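# Reorient a pinched spanner within one robot hand

## Task

The spanner begins dangling from the hand, pinched by the tip of its handle between thumb and index finger. Using that hand alone (wrist camera, its bracket and the final arm link count as hand), rotate and shift the spanner until its orientation in the hand and the handle spot where it is gripped match the two goal pictures. It fails if the spanner touches anything besides the hand or leaves it. To finish: palm pointing straight down, spanner held still and firmly, no hand motor reporting "moving", then declare completion.

## Robot and tools

Robot: one arm ending in a right-handed five-finger hand, with a wrist camera on a bracket on the little-finger side. Cameras: cam_high (896x504), cam_low (896x504), cam_wrist (616x616), returned in that order.

Frames. Scene frame: origin on the table top under the arm base, +z up, +y to the left when facing +x. Results print the hand point pose there (end_effector_position in m, end_effector_quat_wxyz) plus velocities. The hand point sits 0.05 m in front of the palm where index pad meets thumb tip. Its own axes: +z along straightened fingers, +y out of the palm (so palm facing down means +y pointing down in the scene), +x across the palm away from the thumb. Fingers extend 0.06-0.07 m past the point along +z. The bracket protrudes 0.03 m beyond the point along +y and 0.11 m across the palm; it can strike things.

execute_actions. Argument "actions": a list holding zero or one item; optional "pictures" (boolean). Empty list: just read state. An item with "rows" (1-15 rows) and "steps" (1-15, default 15) drives the robot; each row lasts one 1/30 s step and the last row repeats to fill the steps. An item with only "steps" (up to 300) is a wait counted from the previous result, thinking time included.

A row is one list of 14 numbers, each in [-1, 1], order: dx, dy, dz, rx, ry, rz, little, ring, middle, index, thumb_bend, thumb_turn, force_limit, speed. The first six are an offset, in the hand point's own axes, from the hand point pose in the most recent result that showed it (within one reply, later calls count from where the robot actually is). Every row is relative to that same base, not to the row before. Scale: 1.0 = 0.6 m for dx..dz, 1.0 = 180 degrees for rx..rz, which form a single rotation vector. All zeros therefore means return to the base pose, not stand still. Per step the command is clipped to 100 mm and 16 degrees from the measured pose; the arm trails commands by about 0.17 s, so a big offset may need further calls.

Hand numbers are absolute targets, not offsets. little, ring, middle, index: +1 straight, -1 curled into the palm. thumb_bend: +1 straight, -1 fully bent. thumb_turn: +1 beside the palm, -1 across in front of it. Pinch reference: index -0.22, thumb_bend -0.75, thumb_turn -0.57. force_limit maps -1..+1 to about 0..10 N at the fingertip (0..15 N for both thumb motors); it only stops closing. speed maps -1..+1 from nearly zero to full (whole travel 0.6 s). A motor starts only if its target changes by at least 0.01; it then runs until target or force limit and locks (lock holds at least 15 N). Resending identical numbers keeps the grip. To squeeze harder, raise force_limit and send a target further closed than hand_measured; to loosen, send one more open. For a soft grip close at speed -0.9 or lower, since fast fingers overshoot the limit.

move. "target": one 14-number row as above (offset from the last shown pose; hand values sent at the start). "speed": path top speed in m/s, 0.002-0.5, default 0.25; rotation up to twice that in rad/s. "stop_force": optional, 13-80 N; ends the path when the wrist sensor feels that much extra resistance along the line to the target, then backs off two steps. It is unreliable on moves that rotate, and should be omitted when leaving a contact. Paths last 0.5-10 s and ignore obstacles. The result adds a "move:" line: done, contact, held, off_target, moving or fault, plus limits such as paced (pose clipped) or held (steps blocked), and the distance to target.

wait: "seconds" 0-10; nothing new is sent. zoom_image: "camera" (cam_high, cam_low or cam_wrist) and "region" [x0, y0, x1, y1] in pixels, at most 504 x 504. show_instructions: no arguments; shows the goal images. finished_scene: "scene" number; irreversible, it grades the current scene.

Reading results. hand_measured, hand_stopped_by (moving, target, force, stalled, fault), hand_load_n (positive means pushed open) give six values in motor order. Loads dropping to roughly 0 mean the grip is gone. "Wrist force"/"Wrist torque" are in hand-point axes, noisy (offset up to ~5.5 N) and saturate near 100 N. "pose unreachable" and HELD flag commands blocked or changed by the clearance check. "Hand target" shows the pose now being driven toward.

Avoid: letting the spanner touch the table, arm or anything but the hand; opening fingers so far it falls; fast or forceful moves (contact torque at joint limits or 150 N external force stops the arm for 10 s); long heavy holds that overheat motors (warning at 70 °C, brake stop at 85 °C); knocking anything off the table. Finish with the palm down, grip firm, all motors settled.

Each tool is called after ">>>" as name(argument=value, ...), one argument or row to a line, values as JSON.

Reference images:

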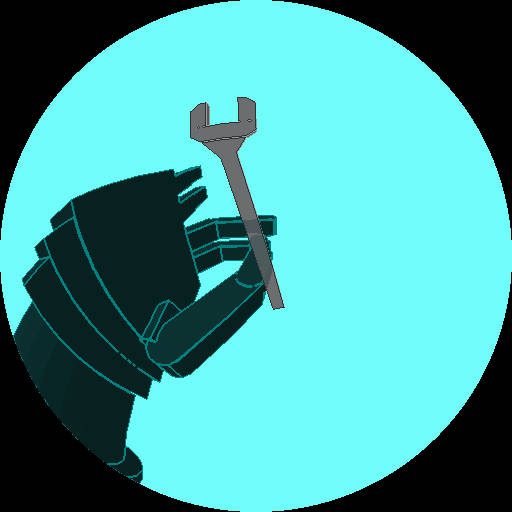

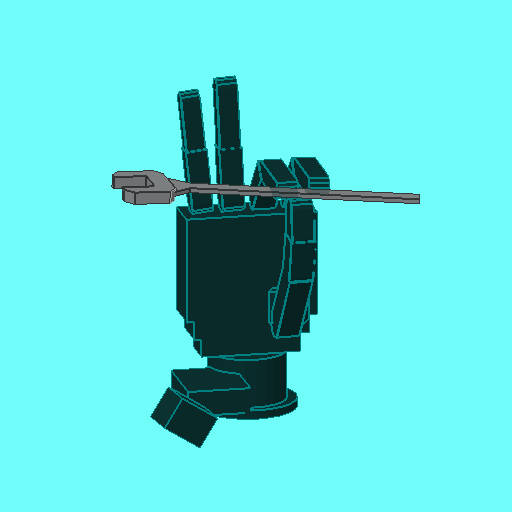

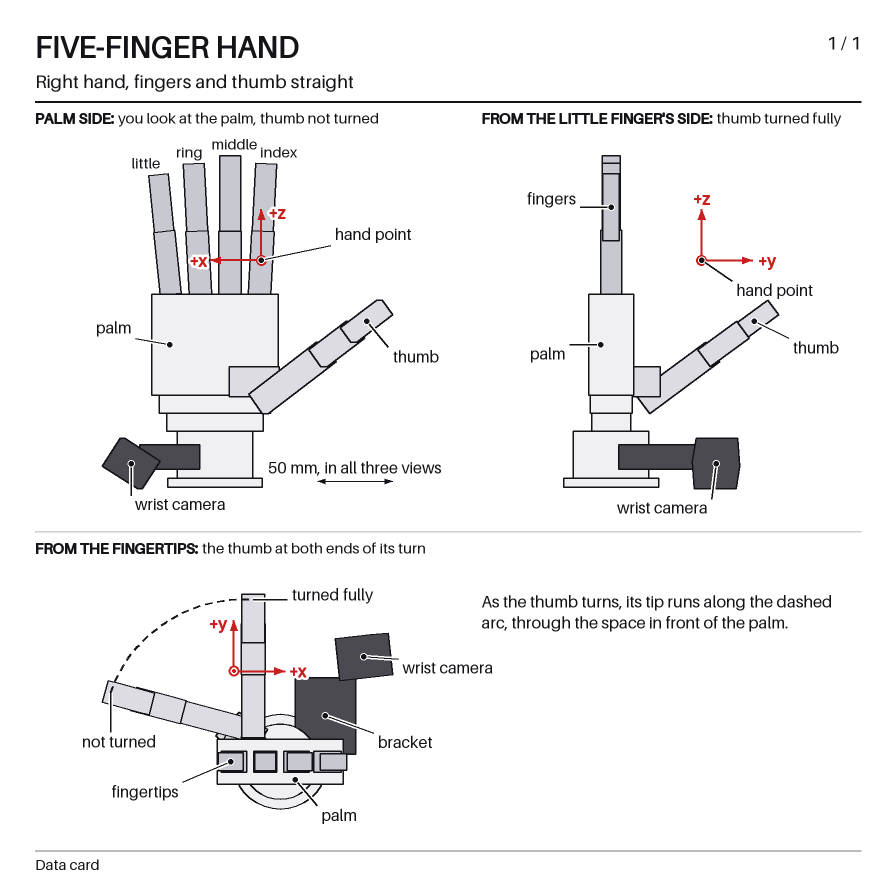

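## Session

I'll start by looking at the current state.

>>> execute_actions(
  actions=[],
)

Scene clock: 0.00 s of 6000.00 s.
end_effector_position=(+0.7079, -0.0586, +0.3432) hand_measured=(+1.000, +1.000, +1.000, -0.180, -0.750, -0.570) hand_load_n=(+0.0, +0.0, +0.0, +6.5, +1.0, +0.0) hand_stopped_by=(target, target, target, target, target, target) hand_force_limit=0.00 hand_speed=-0.80 end_effector_quat_wxyz=(+0.451, -0.453, +0.540, -0.548) end_effector_velocity=(+0.000, -0.001, -0.002) end_effector_angular_velocity=(+0.002, +0.002, -0.001)
Joint positions: [-0.527 -1.265  2.44  -4.33  -1.265 -0.014]
Joint velocities: [-0.001  0.003  0.    -0.    -0.     0.   ]
Wrist force (N, on the end effector, along its own x y z axes, offset not removed): no reading
Wrist torque (N m, same axes, about the end effector's origin, offset not removed): no reading
Hand target: +0.708, -0.059, +0.343; +0.451, -0.453, +0.540, -0.548

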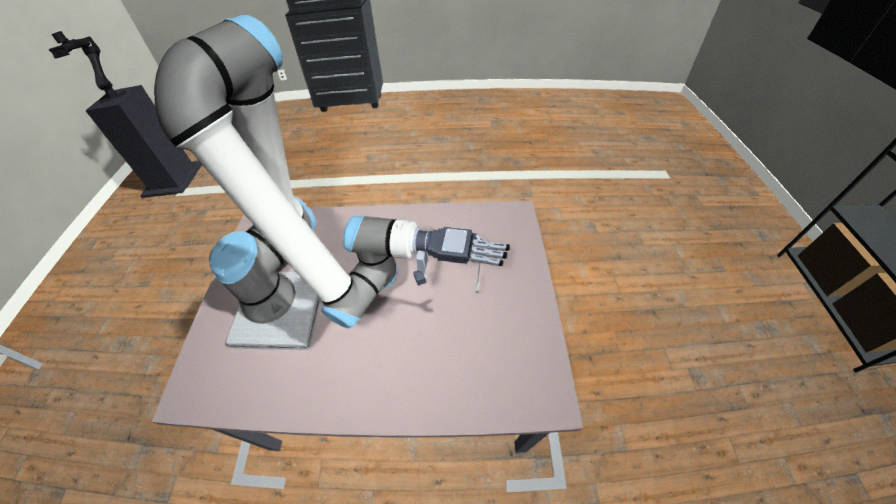

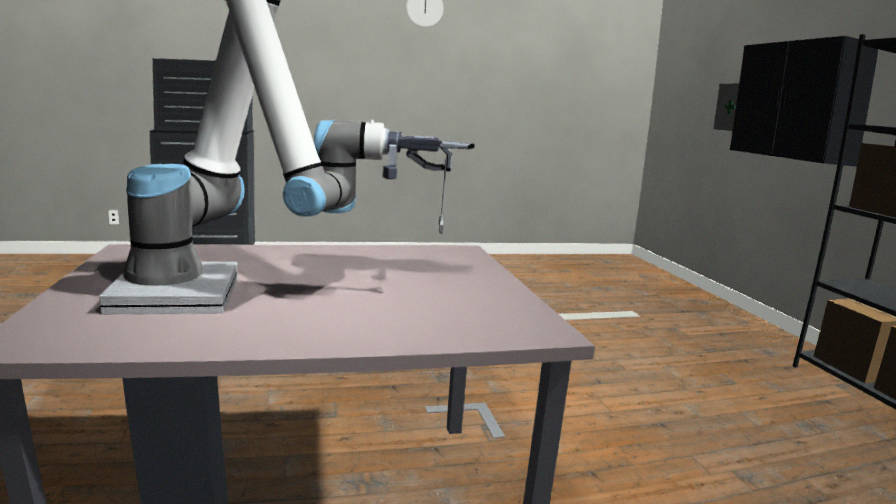

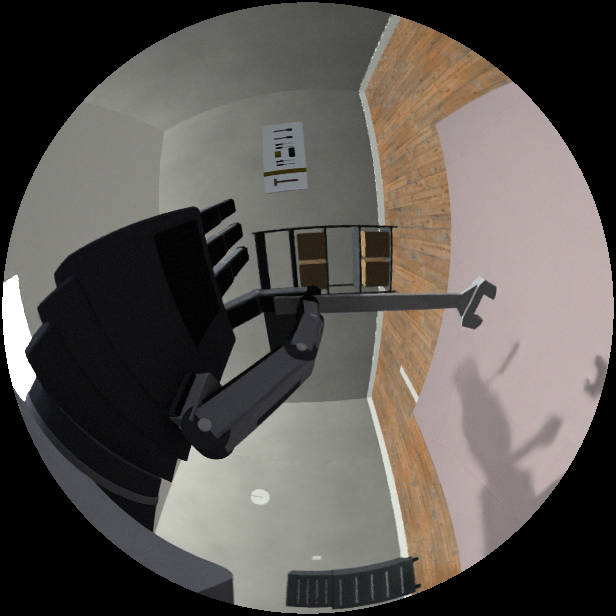

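>>> zoom_image(
  camera="cam_wrist",
  region=[150, 150, 550, 500],
)

>>> zoom_image(
  camera="cam_low",
  region=[340, 100, 520, 250],
)

Region (150, 150, 550, 500) of cam_wrist's 616x616 image, scaled by 1.260, with more detail than that image has; it fills the top 441 rows of this view, and the rest is white.

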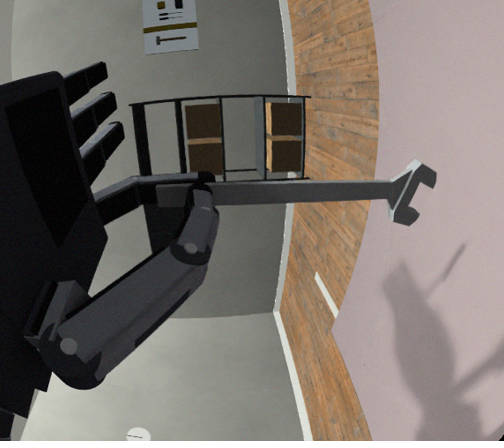

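Region (340, 100, 520, 250) of cam_low's 896x504 image, scaled by 2.800, with more detail than that image has.

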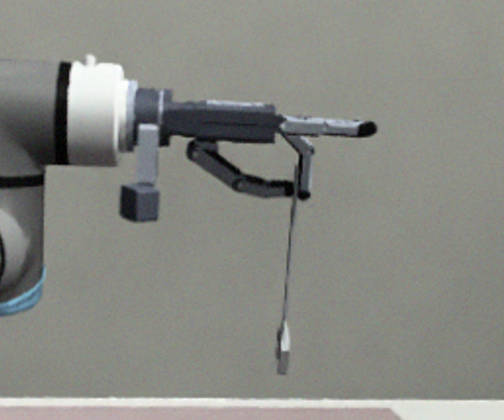

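>>> move(
  target=[0, 0, 0, 0, 0, 0.1667, 1, 1, 1, -0.18, -0.75, -0.57, 0, -0.8],
  speed=0.1,
)

Scene clock: 122.93 s of 6000.00 s.
end_effector_position=(+0.7079, -0.0586, +0.3432) hand_measured=(+1.000, +1.000, +1.000, -0.180, -0.748, -0.570) hand_load_n=(+0.0, +0.0, +0.0, +6.5, +2.0, -1.0) hand_stopped_by=(target, target, target, target, target, target) hand_force_limit=0.00 hand_speed=-0.80 end_effector_quat_wxyz=(+0.577, -0.298, +0.639, -0.412) end_effector_velocity=(+0.000, +0.000, -0.000) end_effector_angular_velocity=(+0.008, -0.002, +0.000)
Joint positions: [-0.589 -1.212  2.448 -4.391 -1.204  0.51 ]
Joint velocities: [-0.     0.002  0.    -0.002  0.001  0.009]
Wrist force (N, on the end effector, along its own x y z axes, offset not removed): [-2.7 -3.8 2.5]
Wrist torque (N m, same axes, about the end effector's origin, offset not removed): [-0.58 0.84 -0.47]
Hand target: +0.708, -0.059, +0.343; +0.577, -0.298, +0.639, -0.412
Off the commanded pose: 0.000 m, 0 deg.
After step 90, 117.00 s passed at rest.
move: done

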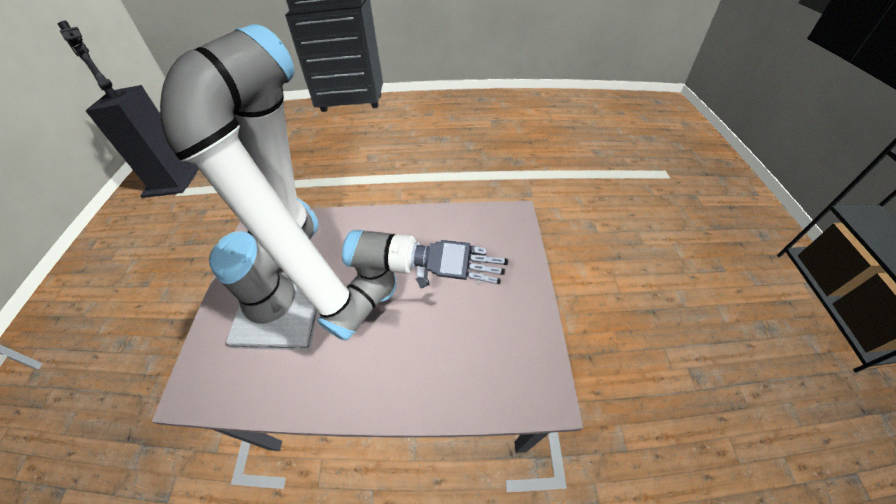

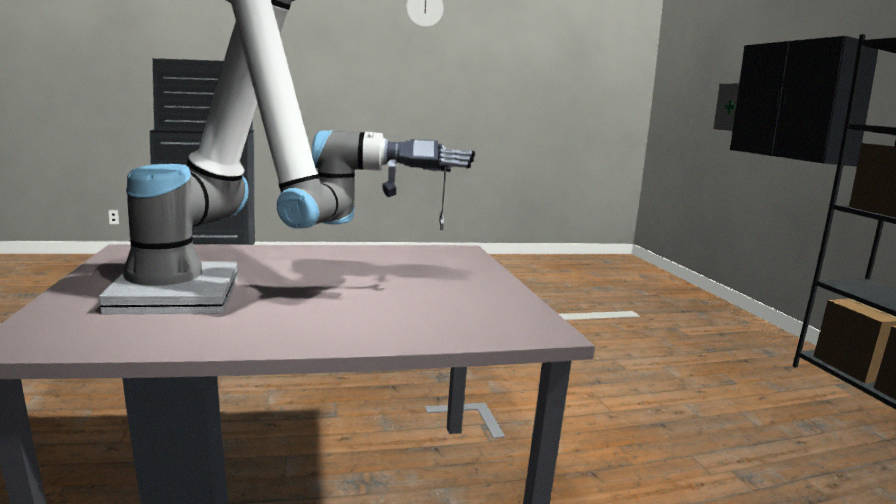

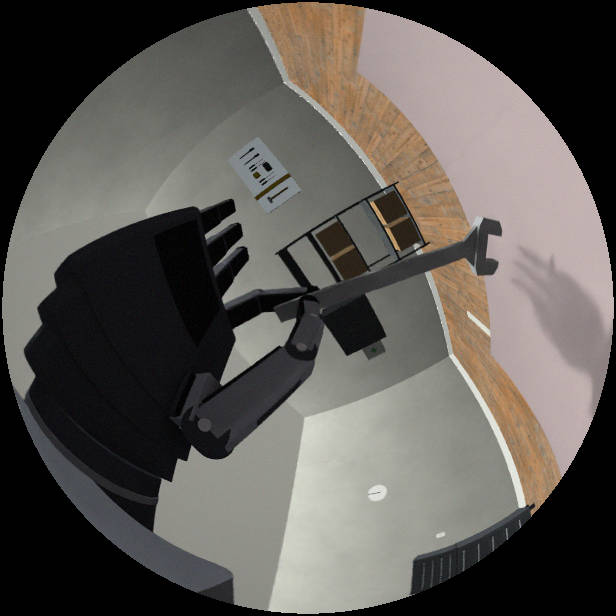

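>>> move(
  target=[0, 0, 0, 0, 0, 0.2222, 1, 1, 1, -0.18, -0.75, -0.57, 0, -0.8],
  speed=0.1,
)

Scene clock: 132.10 s of 6000.00 s.
end_effector_position=(+0.7079, -0.0586, +0.3432) hand_measured=(+1.000, +1.000, +1.000, -0.180, -0.748, -0.570) hand_load_n=(+0.0, +0.0, +0.0, +6.5, +1.0, -1.0) hand_stopped_by=(target, target, target, target, target, target) hand_force_limit=0.00 hand_speed=-0.80 end_effector_quat_wxyz=(+0.683, -0.062, +0.702, -0.190) end_effector_velocity=(+0.000, +0.000, -0.000) end_effector_angular_velocity=(+0.007, -0.002, +0.001)
Joint positions: [-0.614 -1.102  2.45  -4.503 -1.179  1.207]
Joint velocities: [ 0.001  0.002 -0.    -0.002  0.     0.008]
Wrist force (N, on the end effector, along its own x y z axes, offset not removed): [-0.8 1.9 -1.8]
Wrist torque (N m, same axes, about the end effector's origin, offset not removed): [0.33 0.75 -0.30]
Hand target: +0.708, -0.059, +0.343; +0.684, -0.061, +0.702, -0.190
Off the commanded pose: 0.000 m, 0 deg.
After step 90, 2.37 s passed at rest.
move: done

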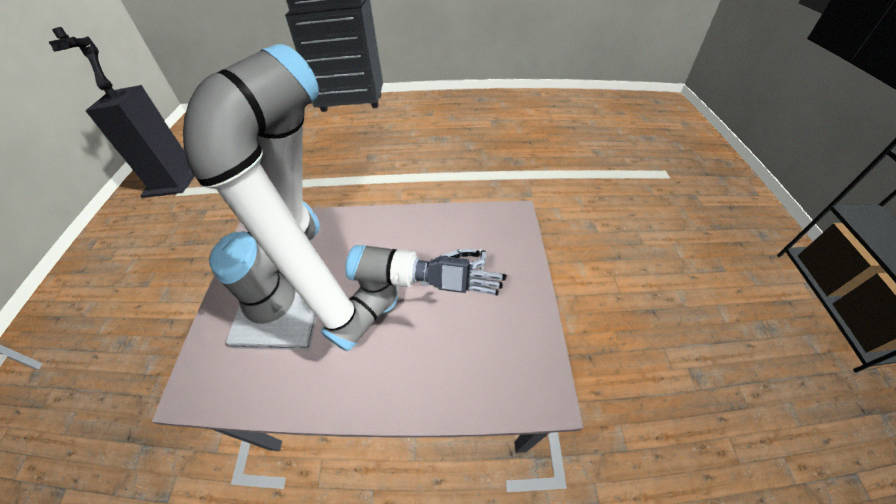

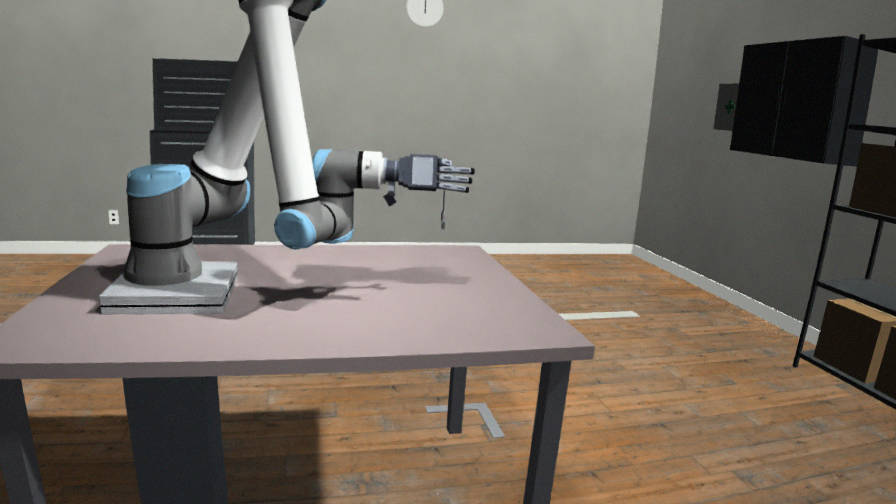

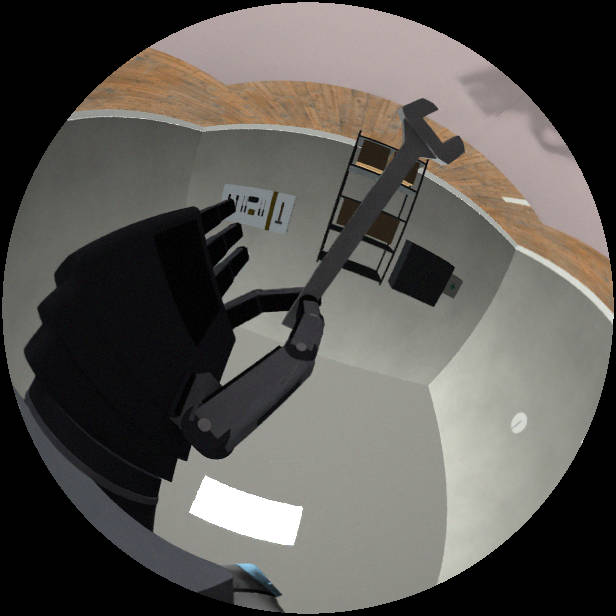

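>>> move(
  target=[-0.157, -0.057, 0, 0, 0, 0.2222, 1, 1, 1, -0.18, -0.75, -0.57, 0, -0.8],
  speed=0.1,
)

Scene clock: 194.43 s of 6000.00 s.
end_effector_position=(+0.7075, -0.0574, +0.4433) hand_measured=(+1.000, +1.000, +1.000, -0.180, -0.750, -0.570) hand_load_n=(+0.0, +0.0, +0.0, +6.5, +0.5, -1.0) hand_stopped_by=(target, target, target, target, target, target) hand_force_limit=0.00 hand_speed=-0.80 end_effector_quat_wxyz=(+0.707, +0.182, +0.681, +0.055) end_effector_velocity=(+0.000, -0.000, +0.001) end_effector_angular_velocity=(+0.006, -0.001, -0.000)
Joint positions: [-0.563 -1.245  2.444 -4.355 -1.23   1.904]
Joint velocities: [ 0.001 -0.002 -0.     0.002 -0.001  0.006]
Wrist force (N, on the end effector, along its own x y z axes, offset not removed): [2.6 -0.7 -1.2]
Wrist torque (N m, same axes, about the end effector's origin, offset not removed): [0.36 0.11 -0.17]
Hand target: +0.707, -0.057, +0.443; +0.707, +0.182, +0.681, +0.055
Off the commanded pose: 0.000 m, 0 deg.
After step 90, 55.53 s passed at rest.
move: done

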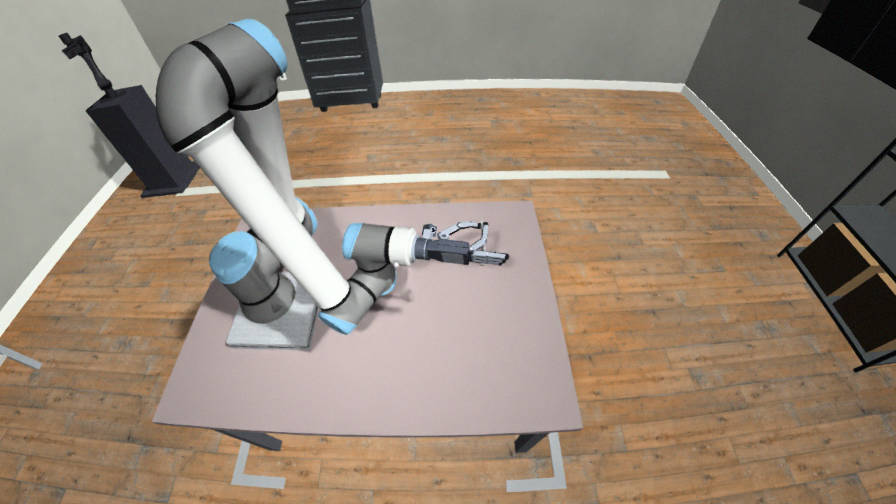

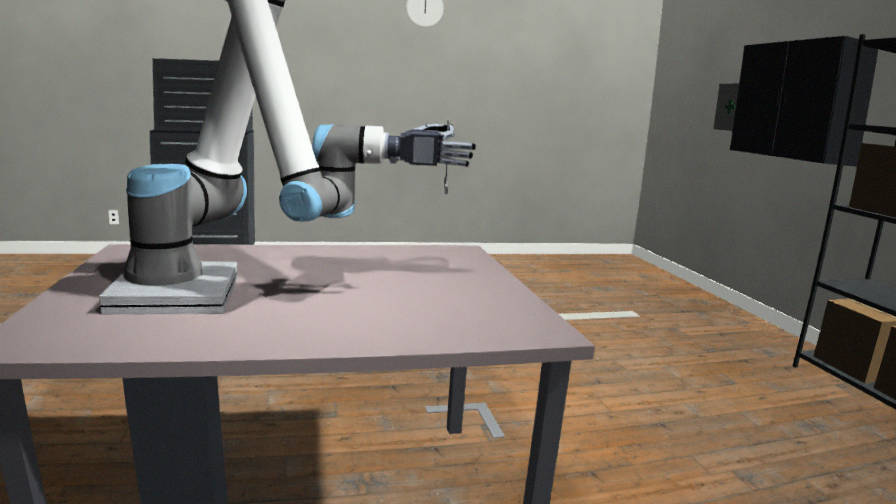

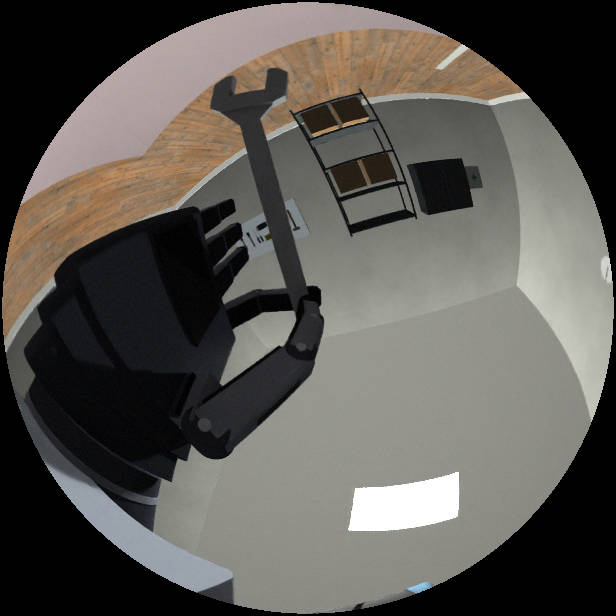

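>>> move(
  target=[0, 0, 0, 0, 0, 0, -0.1, -0.1, -0.1, -0.18, -0.75, -0.57, -0.85, -0.8],
  speed=0.1,
)

Scene clock: 208.57 s of 6000.00 s.
end_effector_position=(+0.7075, -0.0574, +0.4433) hand_measured=(-0.100, -0.100, -0.100, -0.180, -0.750, -0.570) hand_load_n=(+0.0, +0.0, +0.0, +6.5, +0.5, -0.5) hand_stopped_by=(target, target, target, target, target, target) hand_force_limit=-0.85 hand_speed=-0.80 end_effector_quat_wxyz=(+0.707, +0.182, +0.681, +0.055) end_effector_velocity=(-0.000, -0.001, +0.000) end_effector_angular_velocity=(-0.001, -0.000, -0.001)
Joint positions: [-0.563 -1.245  2.444 -4.355 -1.23   1.904]
Joint velocities: [-0.002 -0.    -0.     0.     0.    -0.   ]
Wrist force (N, on the end effector, along its own x y z axes, offset not removed): [4.8 -1.0 0.8]
Wrist torque (N m, same axes, about the end effector's origin, offset not removed): [0.13 -0.27 0.16]
Hand target: +0.707, -0.057, +0.443; +0.707, +0.182, +0.681, +0.055
Off the commanded pose: 0.000 m, 0 deg.
After step 90, 7.57 s passed at rest.
move: done

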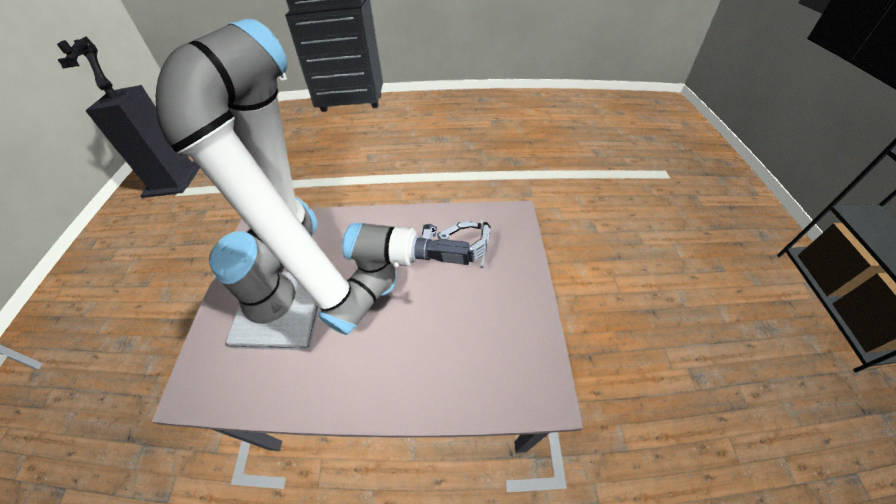

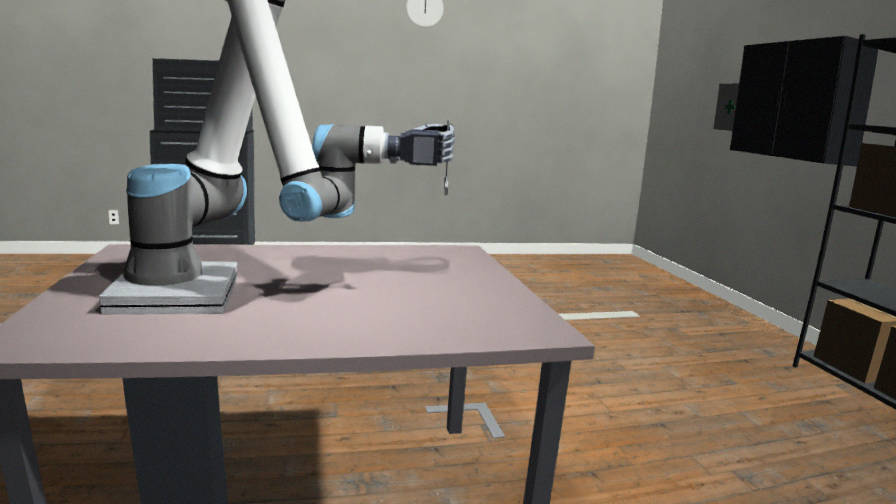

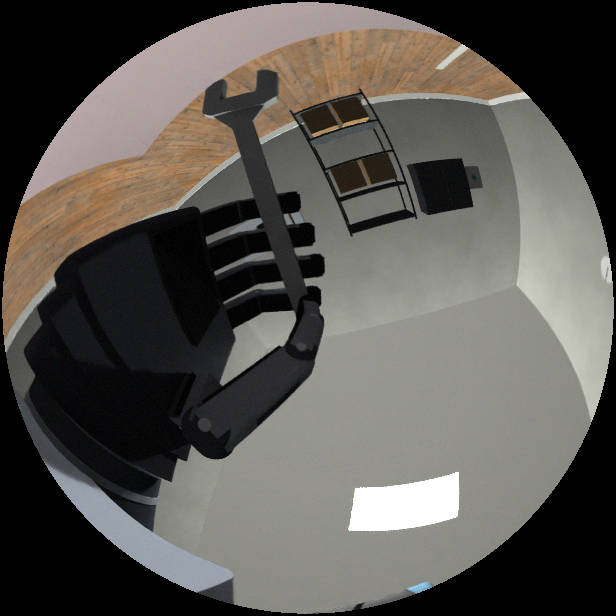

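>>> move(
  target=[0, 0, 0, 0, 0, 0, -0.25, -0.25, -0.25, -0.18, -0.75, -0.57, -0.88, -0.92],
  speed=0.1,
)

Scene clock: 218.27 s of 6000.00 s.
end_effector_position=(+0.7075, -0.0574, +0.4433) hand_measured=(-0.188, -0.170, -0.174, -0.180, -0.750, -0.570) hand_load_n=(+0.5, +0.0, +0.5, +7.5, +1.0, +0.0) hand_stopped_by=(force, force, force, target, target, target) hand_force_limit=-0.88 hand_speed=-0.92 end_effector_quat_wxyz=(+0.707, +0.182, +0.681, +0.055) end_effector_velocity=(+0.000, +0.001, -0.001) end_effector_angular_velocity=(-0.000, +0.001, +0.002)
Joint positions: [-0.563 -1.245  2.444 -4.355 -1.23   1.904]
Joint velocities: [ 0.002  0.001 -0.    -0.     0.    -0.   ]
Wrist force (N, on the end effector, along its own x y z axes, offset not removed): [2.1 -1.9 -1.8]
Wrist torque (N m, same axes, about the end effector's origin, offset not removed): [0.11 0.41 0.00]
Hand target: +0.707, -0.057, +0.443; +0.707, +0.182, +0.681, +0.055
Off the commanded pose: 0.000 m, 0 deg.
After step 90, 5.80 s passed at rest.
move: done

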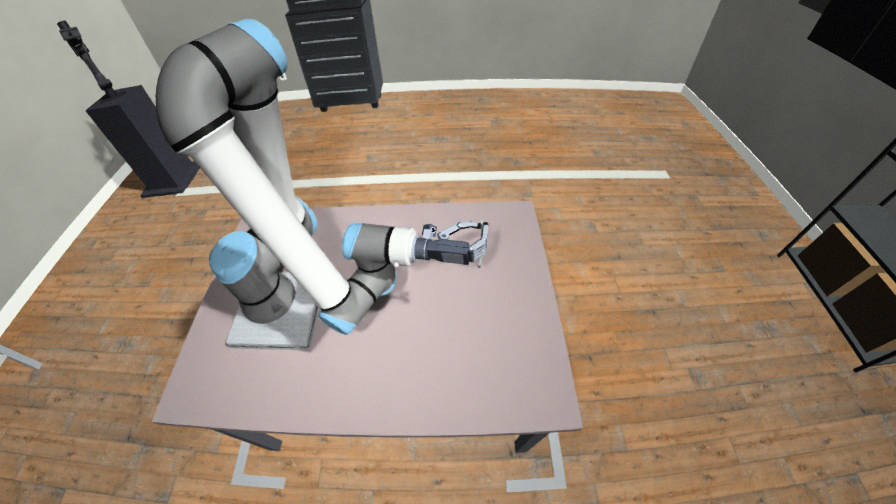

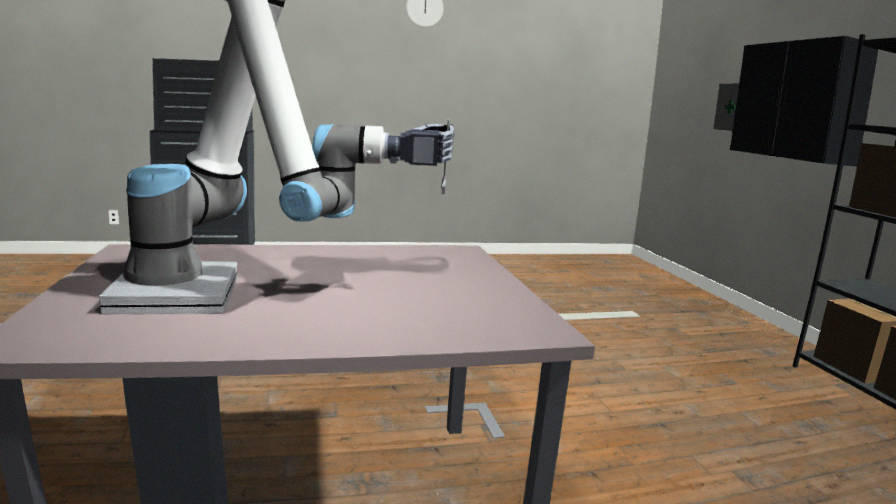

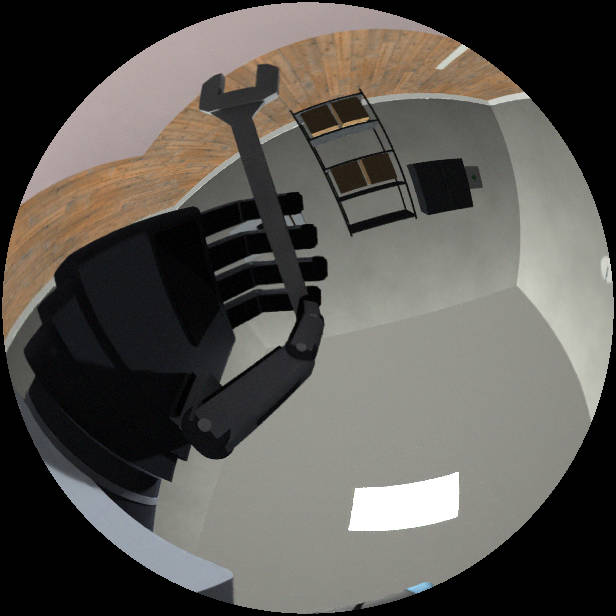

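>>> move(
  target=[0, 0, 0, 0.0228, 0.0627, 0, -0.165, -0.155, -0.16, -0.18, -0.75, -0.57, -0.88, -0.92],
  speed=0.08,
)

>>> move(
  target=[0, 0, 0, 0, 0, 0.1667, -0.165, -0.155, -0.16, -0.18, -0.75, -0.57, -0.88, -0.92],
  speed=0.08,
)

Scene clock: 250.47 s of 6000.00 s.
end_effector_position=(+0.7075, -0.0575, +0.4433) hand_measured=(-0.164, -0.154, -0.160, -0.180, -0.750, -0.570) hand_load_n=(+0.5, +0.0, +0.0, +7.0, +1.0, -0.5) hand_stopped_by=(target, target, target, target, target, target) hand_force_limit=-0.88 hand_speed=-0.92 end_effector_quat_wxyz=(+0.630, +0.201, +0.748, +0.048) end_effector_velocity=(+0.000, +0.000, +0.000) end_effector_angular_velocity=(+0.002, +0.008, +0.000)
Joint positions: [-0.565 -1.419  2.48  -3.995 -1.239  1.831]
Joint velocities: [ 0.001 -0.007  0.     0.016 -0.001 -0.002]
Wrist force (N, on the end effector, along its own x y z axes, offset not removed): [2.8 -2.0 1.6]
Wrist torque (N m, same axes, about the end effector's origin, offset not removed): [-0.11 0.13 -0.15]
Hand target: +0.708, -0.057, +0.443; +0.630, +0.201, +0.749, +0.048
Off the commanded pose: 0.000 m, 0 deg.
After step 90, 27.57 s passed at rest.
move: done

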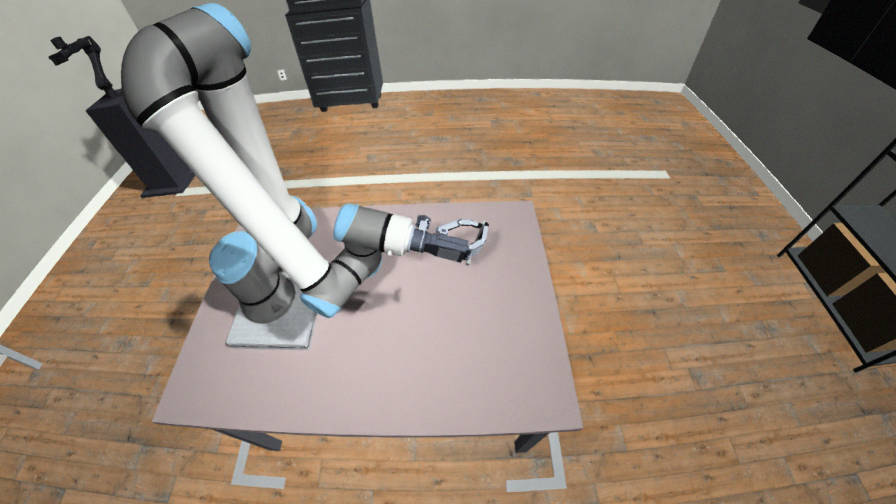

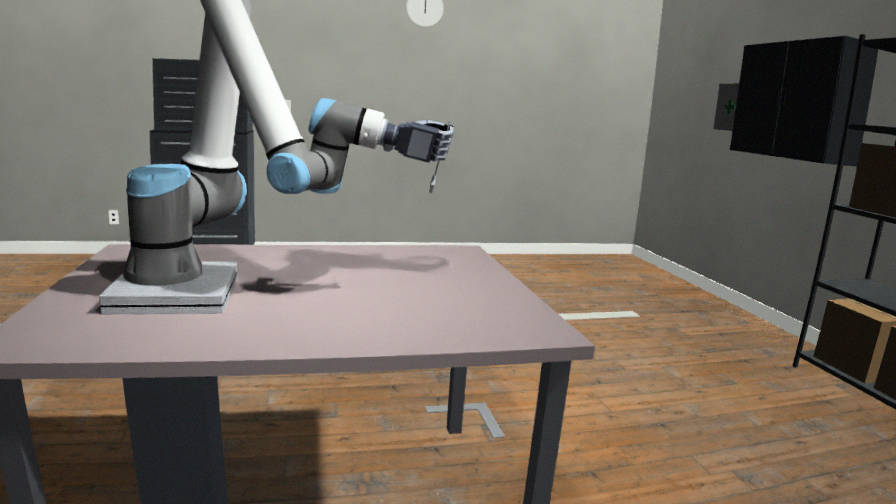

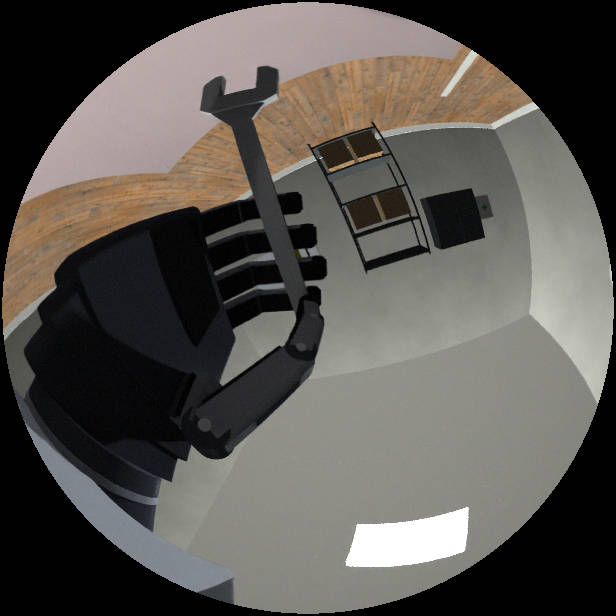

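Scene clock: 254.07 s of 6000.00 s.
end_effector_position=(+0.7075, -0.0575, +0.4433) hand_measured=(-0.164, -0.154, -0.160, -0.180, -0.750, -0.570) hand_load_n=(+0.5, +0.0, +0.0, +7.0, +0.0, +0.0) hand_stopped_by=(target, target, target, target, target, target) hand_force_limit=-0.88 hand_speed=-0.92 end_effector_quat_wxyz=(+0.596, +0.388, +0.671, +0.209) end_effector_velocity=(-0.000, +0.000, +0.001) end_effector_angular_velocity=(+0.005, -0.003, -0.001)
Joint positions: [-0.494 -1.379  2.486 -4.046 -1.308  2.369]
Joint velocities: [ 0.001 -0.001 -0.    -0.001 -0.001  0.006]
Wrist force (N, on the end effector, along its own x y z axes, offset not removed): [-1.7 -2.8 4.6]
Wrist torque (N m, same axes, about the end effector's origin, offset not removed): [-0.34 0.52 -0.39]
Hand target: +0.708, -0.058, +0.443; +0.596, +0.388, +0.671, +0.210
Off the commanded pose: 0.000 m, 0 deg.
move: done

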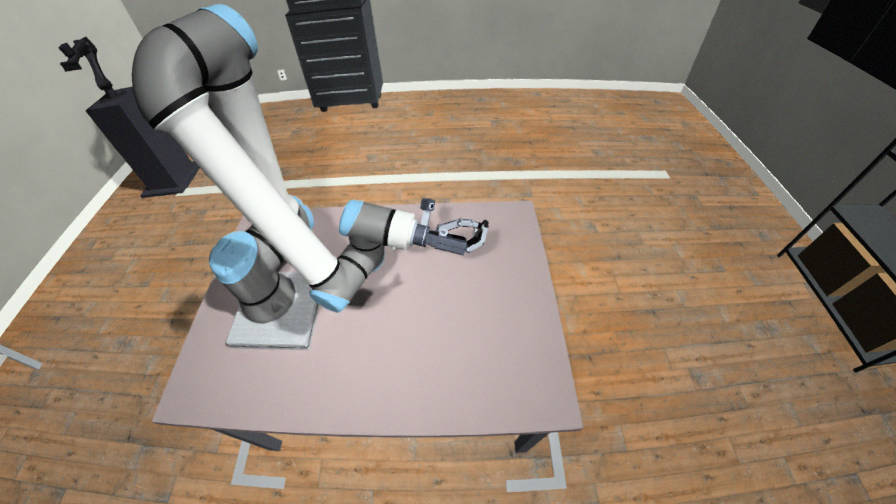

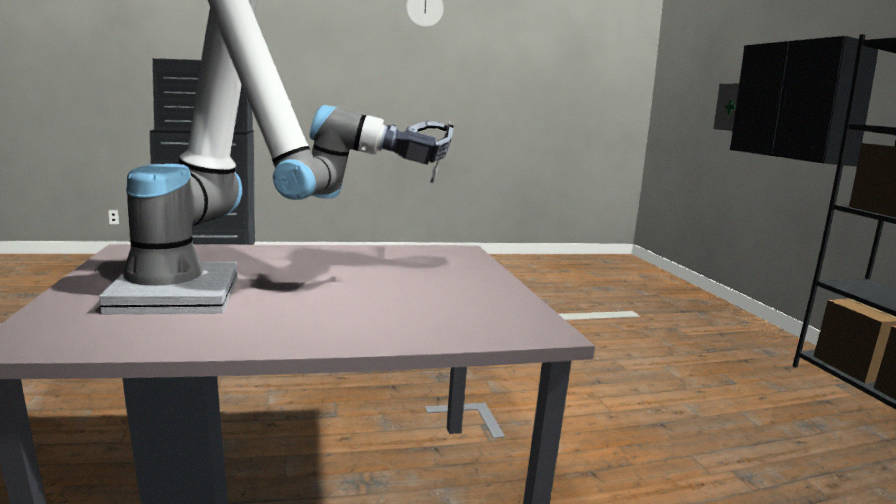

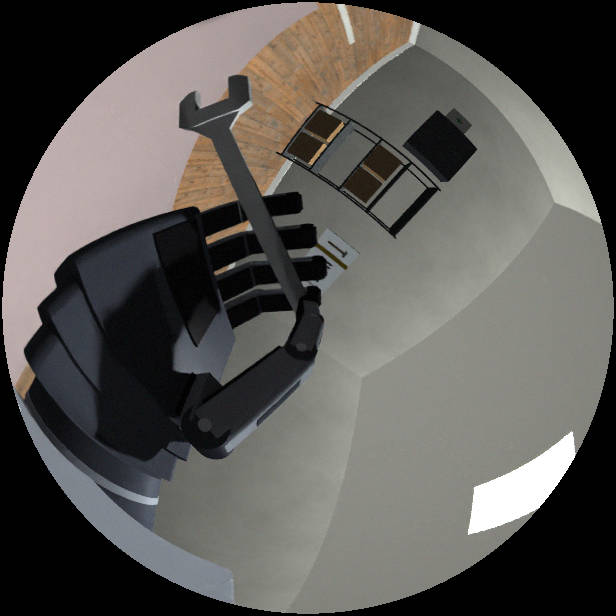

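>>> move(
  target=[0, 0, 0, 0, 0, 0.2222, -0.165, -0.155, -0.16, -0.18, -0.75, -0.57, -0.88, -0.92],
  speed=0.08,
)

Scene clock: 264.67 s of 6000.00 s.
end_effector_position=(+0.7075, -0.0576, +0.4433) hand_measured=(-0.164, -0.154, -0.160, -0.180, -0.750, -0.570) hand_load_n=(+0.5, +0.0, +0.0, +7.0, +0.0, +0.0) hand_stopped_by=(target, target, target, target, target, target) hand_force_limit=-0.88 hand_speed=-0.92 end_effector_quat_wxyz=(+0.489, +0.594, +0.498, +0.401) end_effector_velocity=(+0.000, +0.001, -0.000) end_effector_angular_velocity=(+0.008, -0.001, -0.000)
Joint positions: [-0.382 -1.376  2.464 -4.032 -1.418  3.09 ]
Joint velocities: [ 0.003 -0.    -0.     0.001 -0.001  0.009]
Wrist force (N, on the end effector, along its own x y z axes, offset not removed): [-1.7 -3.0 3.7]
Wrist torque (N m, same axes, about the end effector's origin, offset not removed): [-0.33 0.67 -0.41]
Hand target: +0.708, -0.058, +0.443; +0.489, +0.594, +0.498, +0.401
Off the commanded pose: 0.000 m, 0 deg.
After step 90, 2.93 s passed at rest.
move: done

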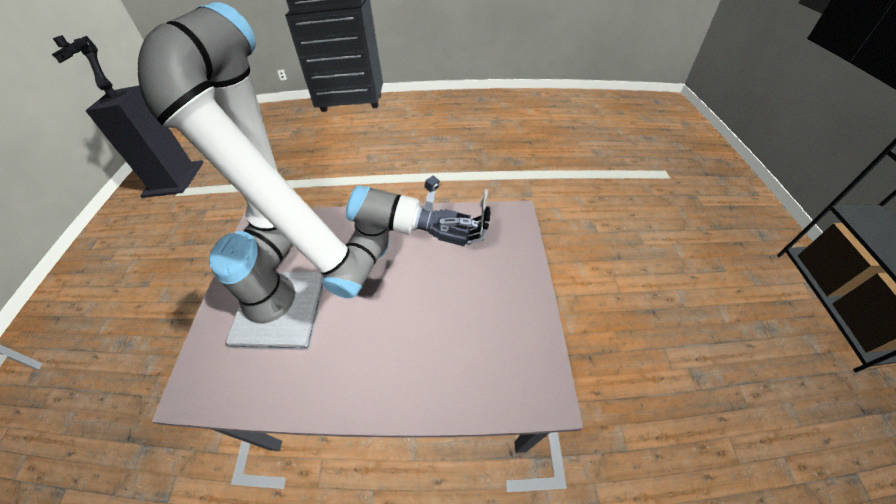

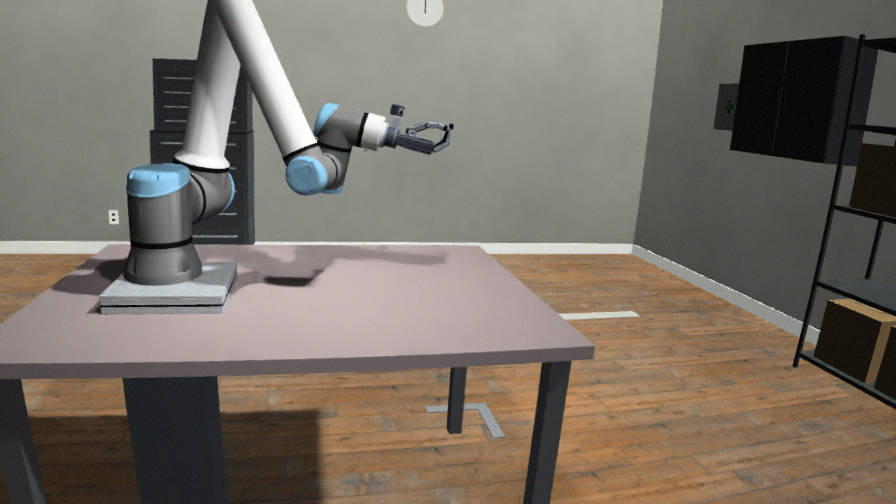

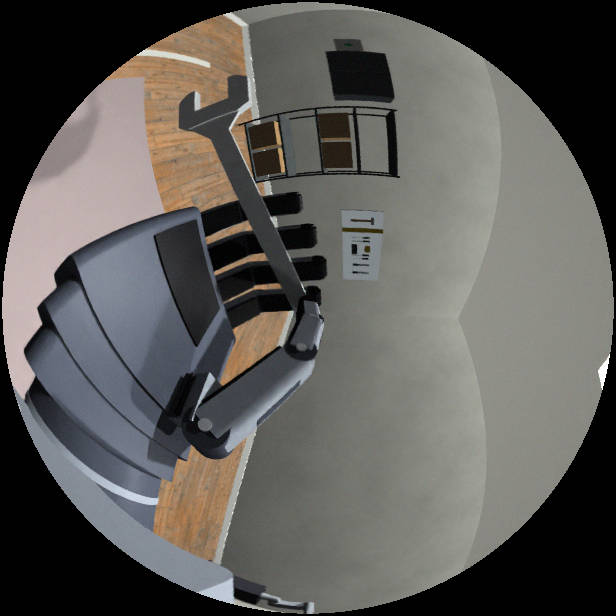

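>>> move(
  target=[0, 0, 0, 0, 0, 0.3333, -0.165, -0.155, -0.16, -0.18, -0.75, -0.57, -0.88, -0.92],
  speed=0.1,
)

Scene clock: 275.73 s of 6000.00 s.
end_effector_position=(+0.7076, -0.0577, +0.4432) hand_measured=(-0.164, -0.154, -0.160, -0.180, -0.750, -0.570) hand_load_n=(+0.5, +0.0, +0.0, +7.5, +0.5, +0.0) hand_stopped_by=(target, target, target, target, target, target) hand_force_limit=-0.88 hand_speed=-0.92 end_effector_quat_wxyz=(+0.223, +0.763, +0.135, +0.591) end_effector_velocity=(+0.000, +0.001, +0.000) end_effector_angular_velocity=(+0.007, -0.002, -0.000)
Joint positions: [-0.289 -1.461  2.395 -3.88  -1.509  4.155]
Joint velocities: [ 0.001 -0.001 -0.001  0.002  0.     0.008]
Wrist force (N, on the end effector, along its own x y z axes, offset not removed): [-1.2 -2.9 4.2]
Wrist torque (N m, same axes, about the end effector's origin, offset not removed): [-0.50 0.38 -0.34]
Hand target: +0.708, -0.058, +0.443; +0.223, +0.763, +0.134, +0.591
Off the commanded pose: 0.000 m, 0 deg.
After step 90, 2.50 s passed at rest.
move: done

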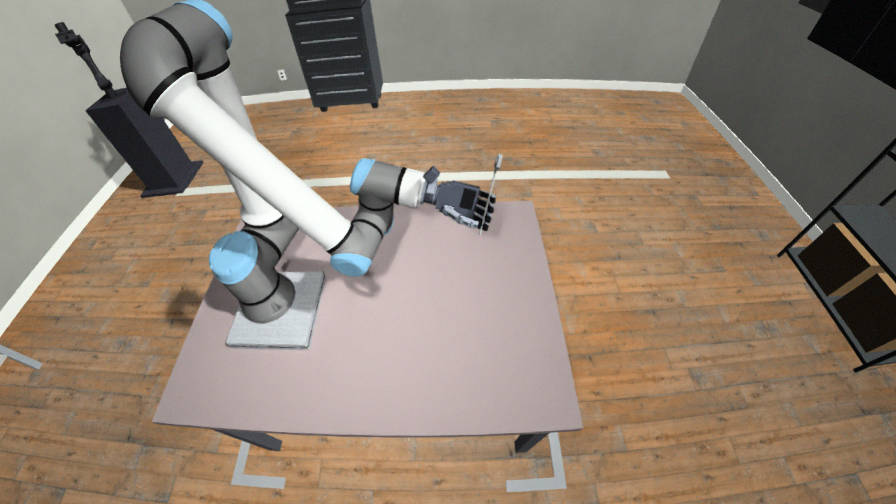

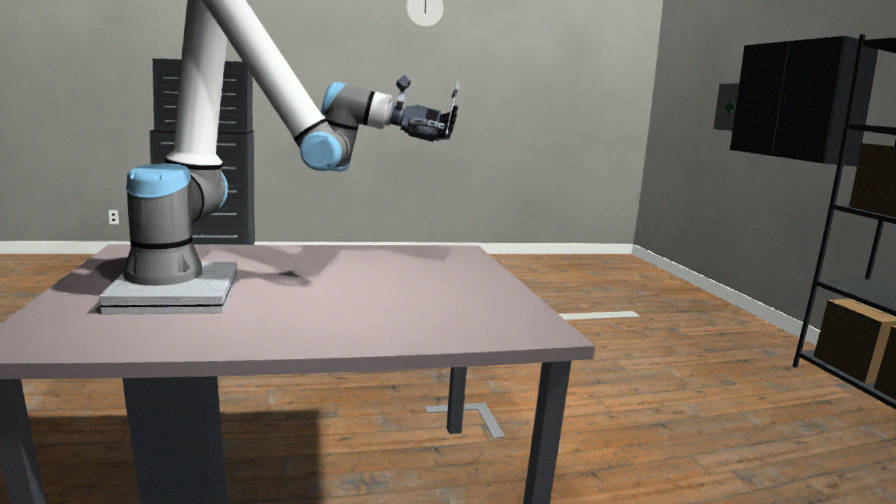

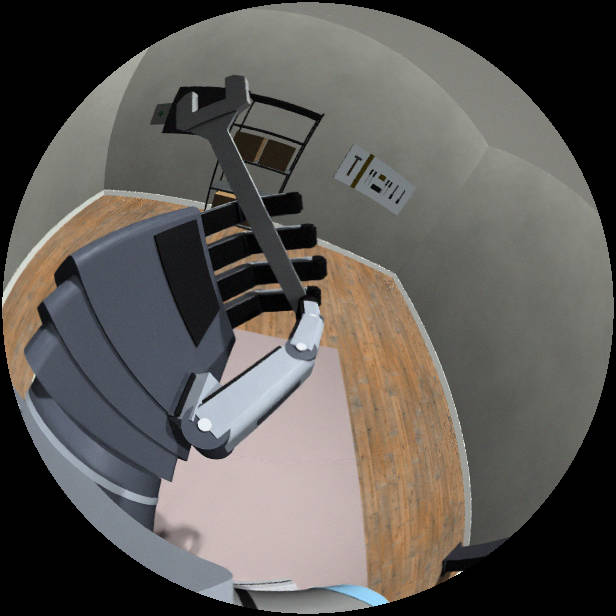

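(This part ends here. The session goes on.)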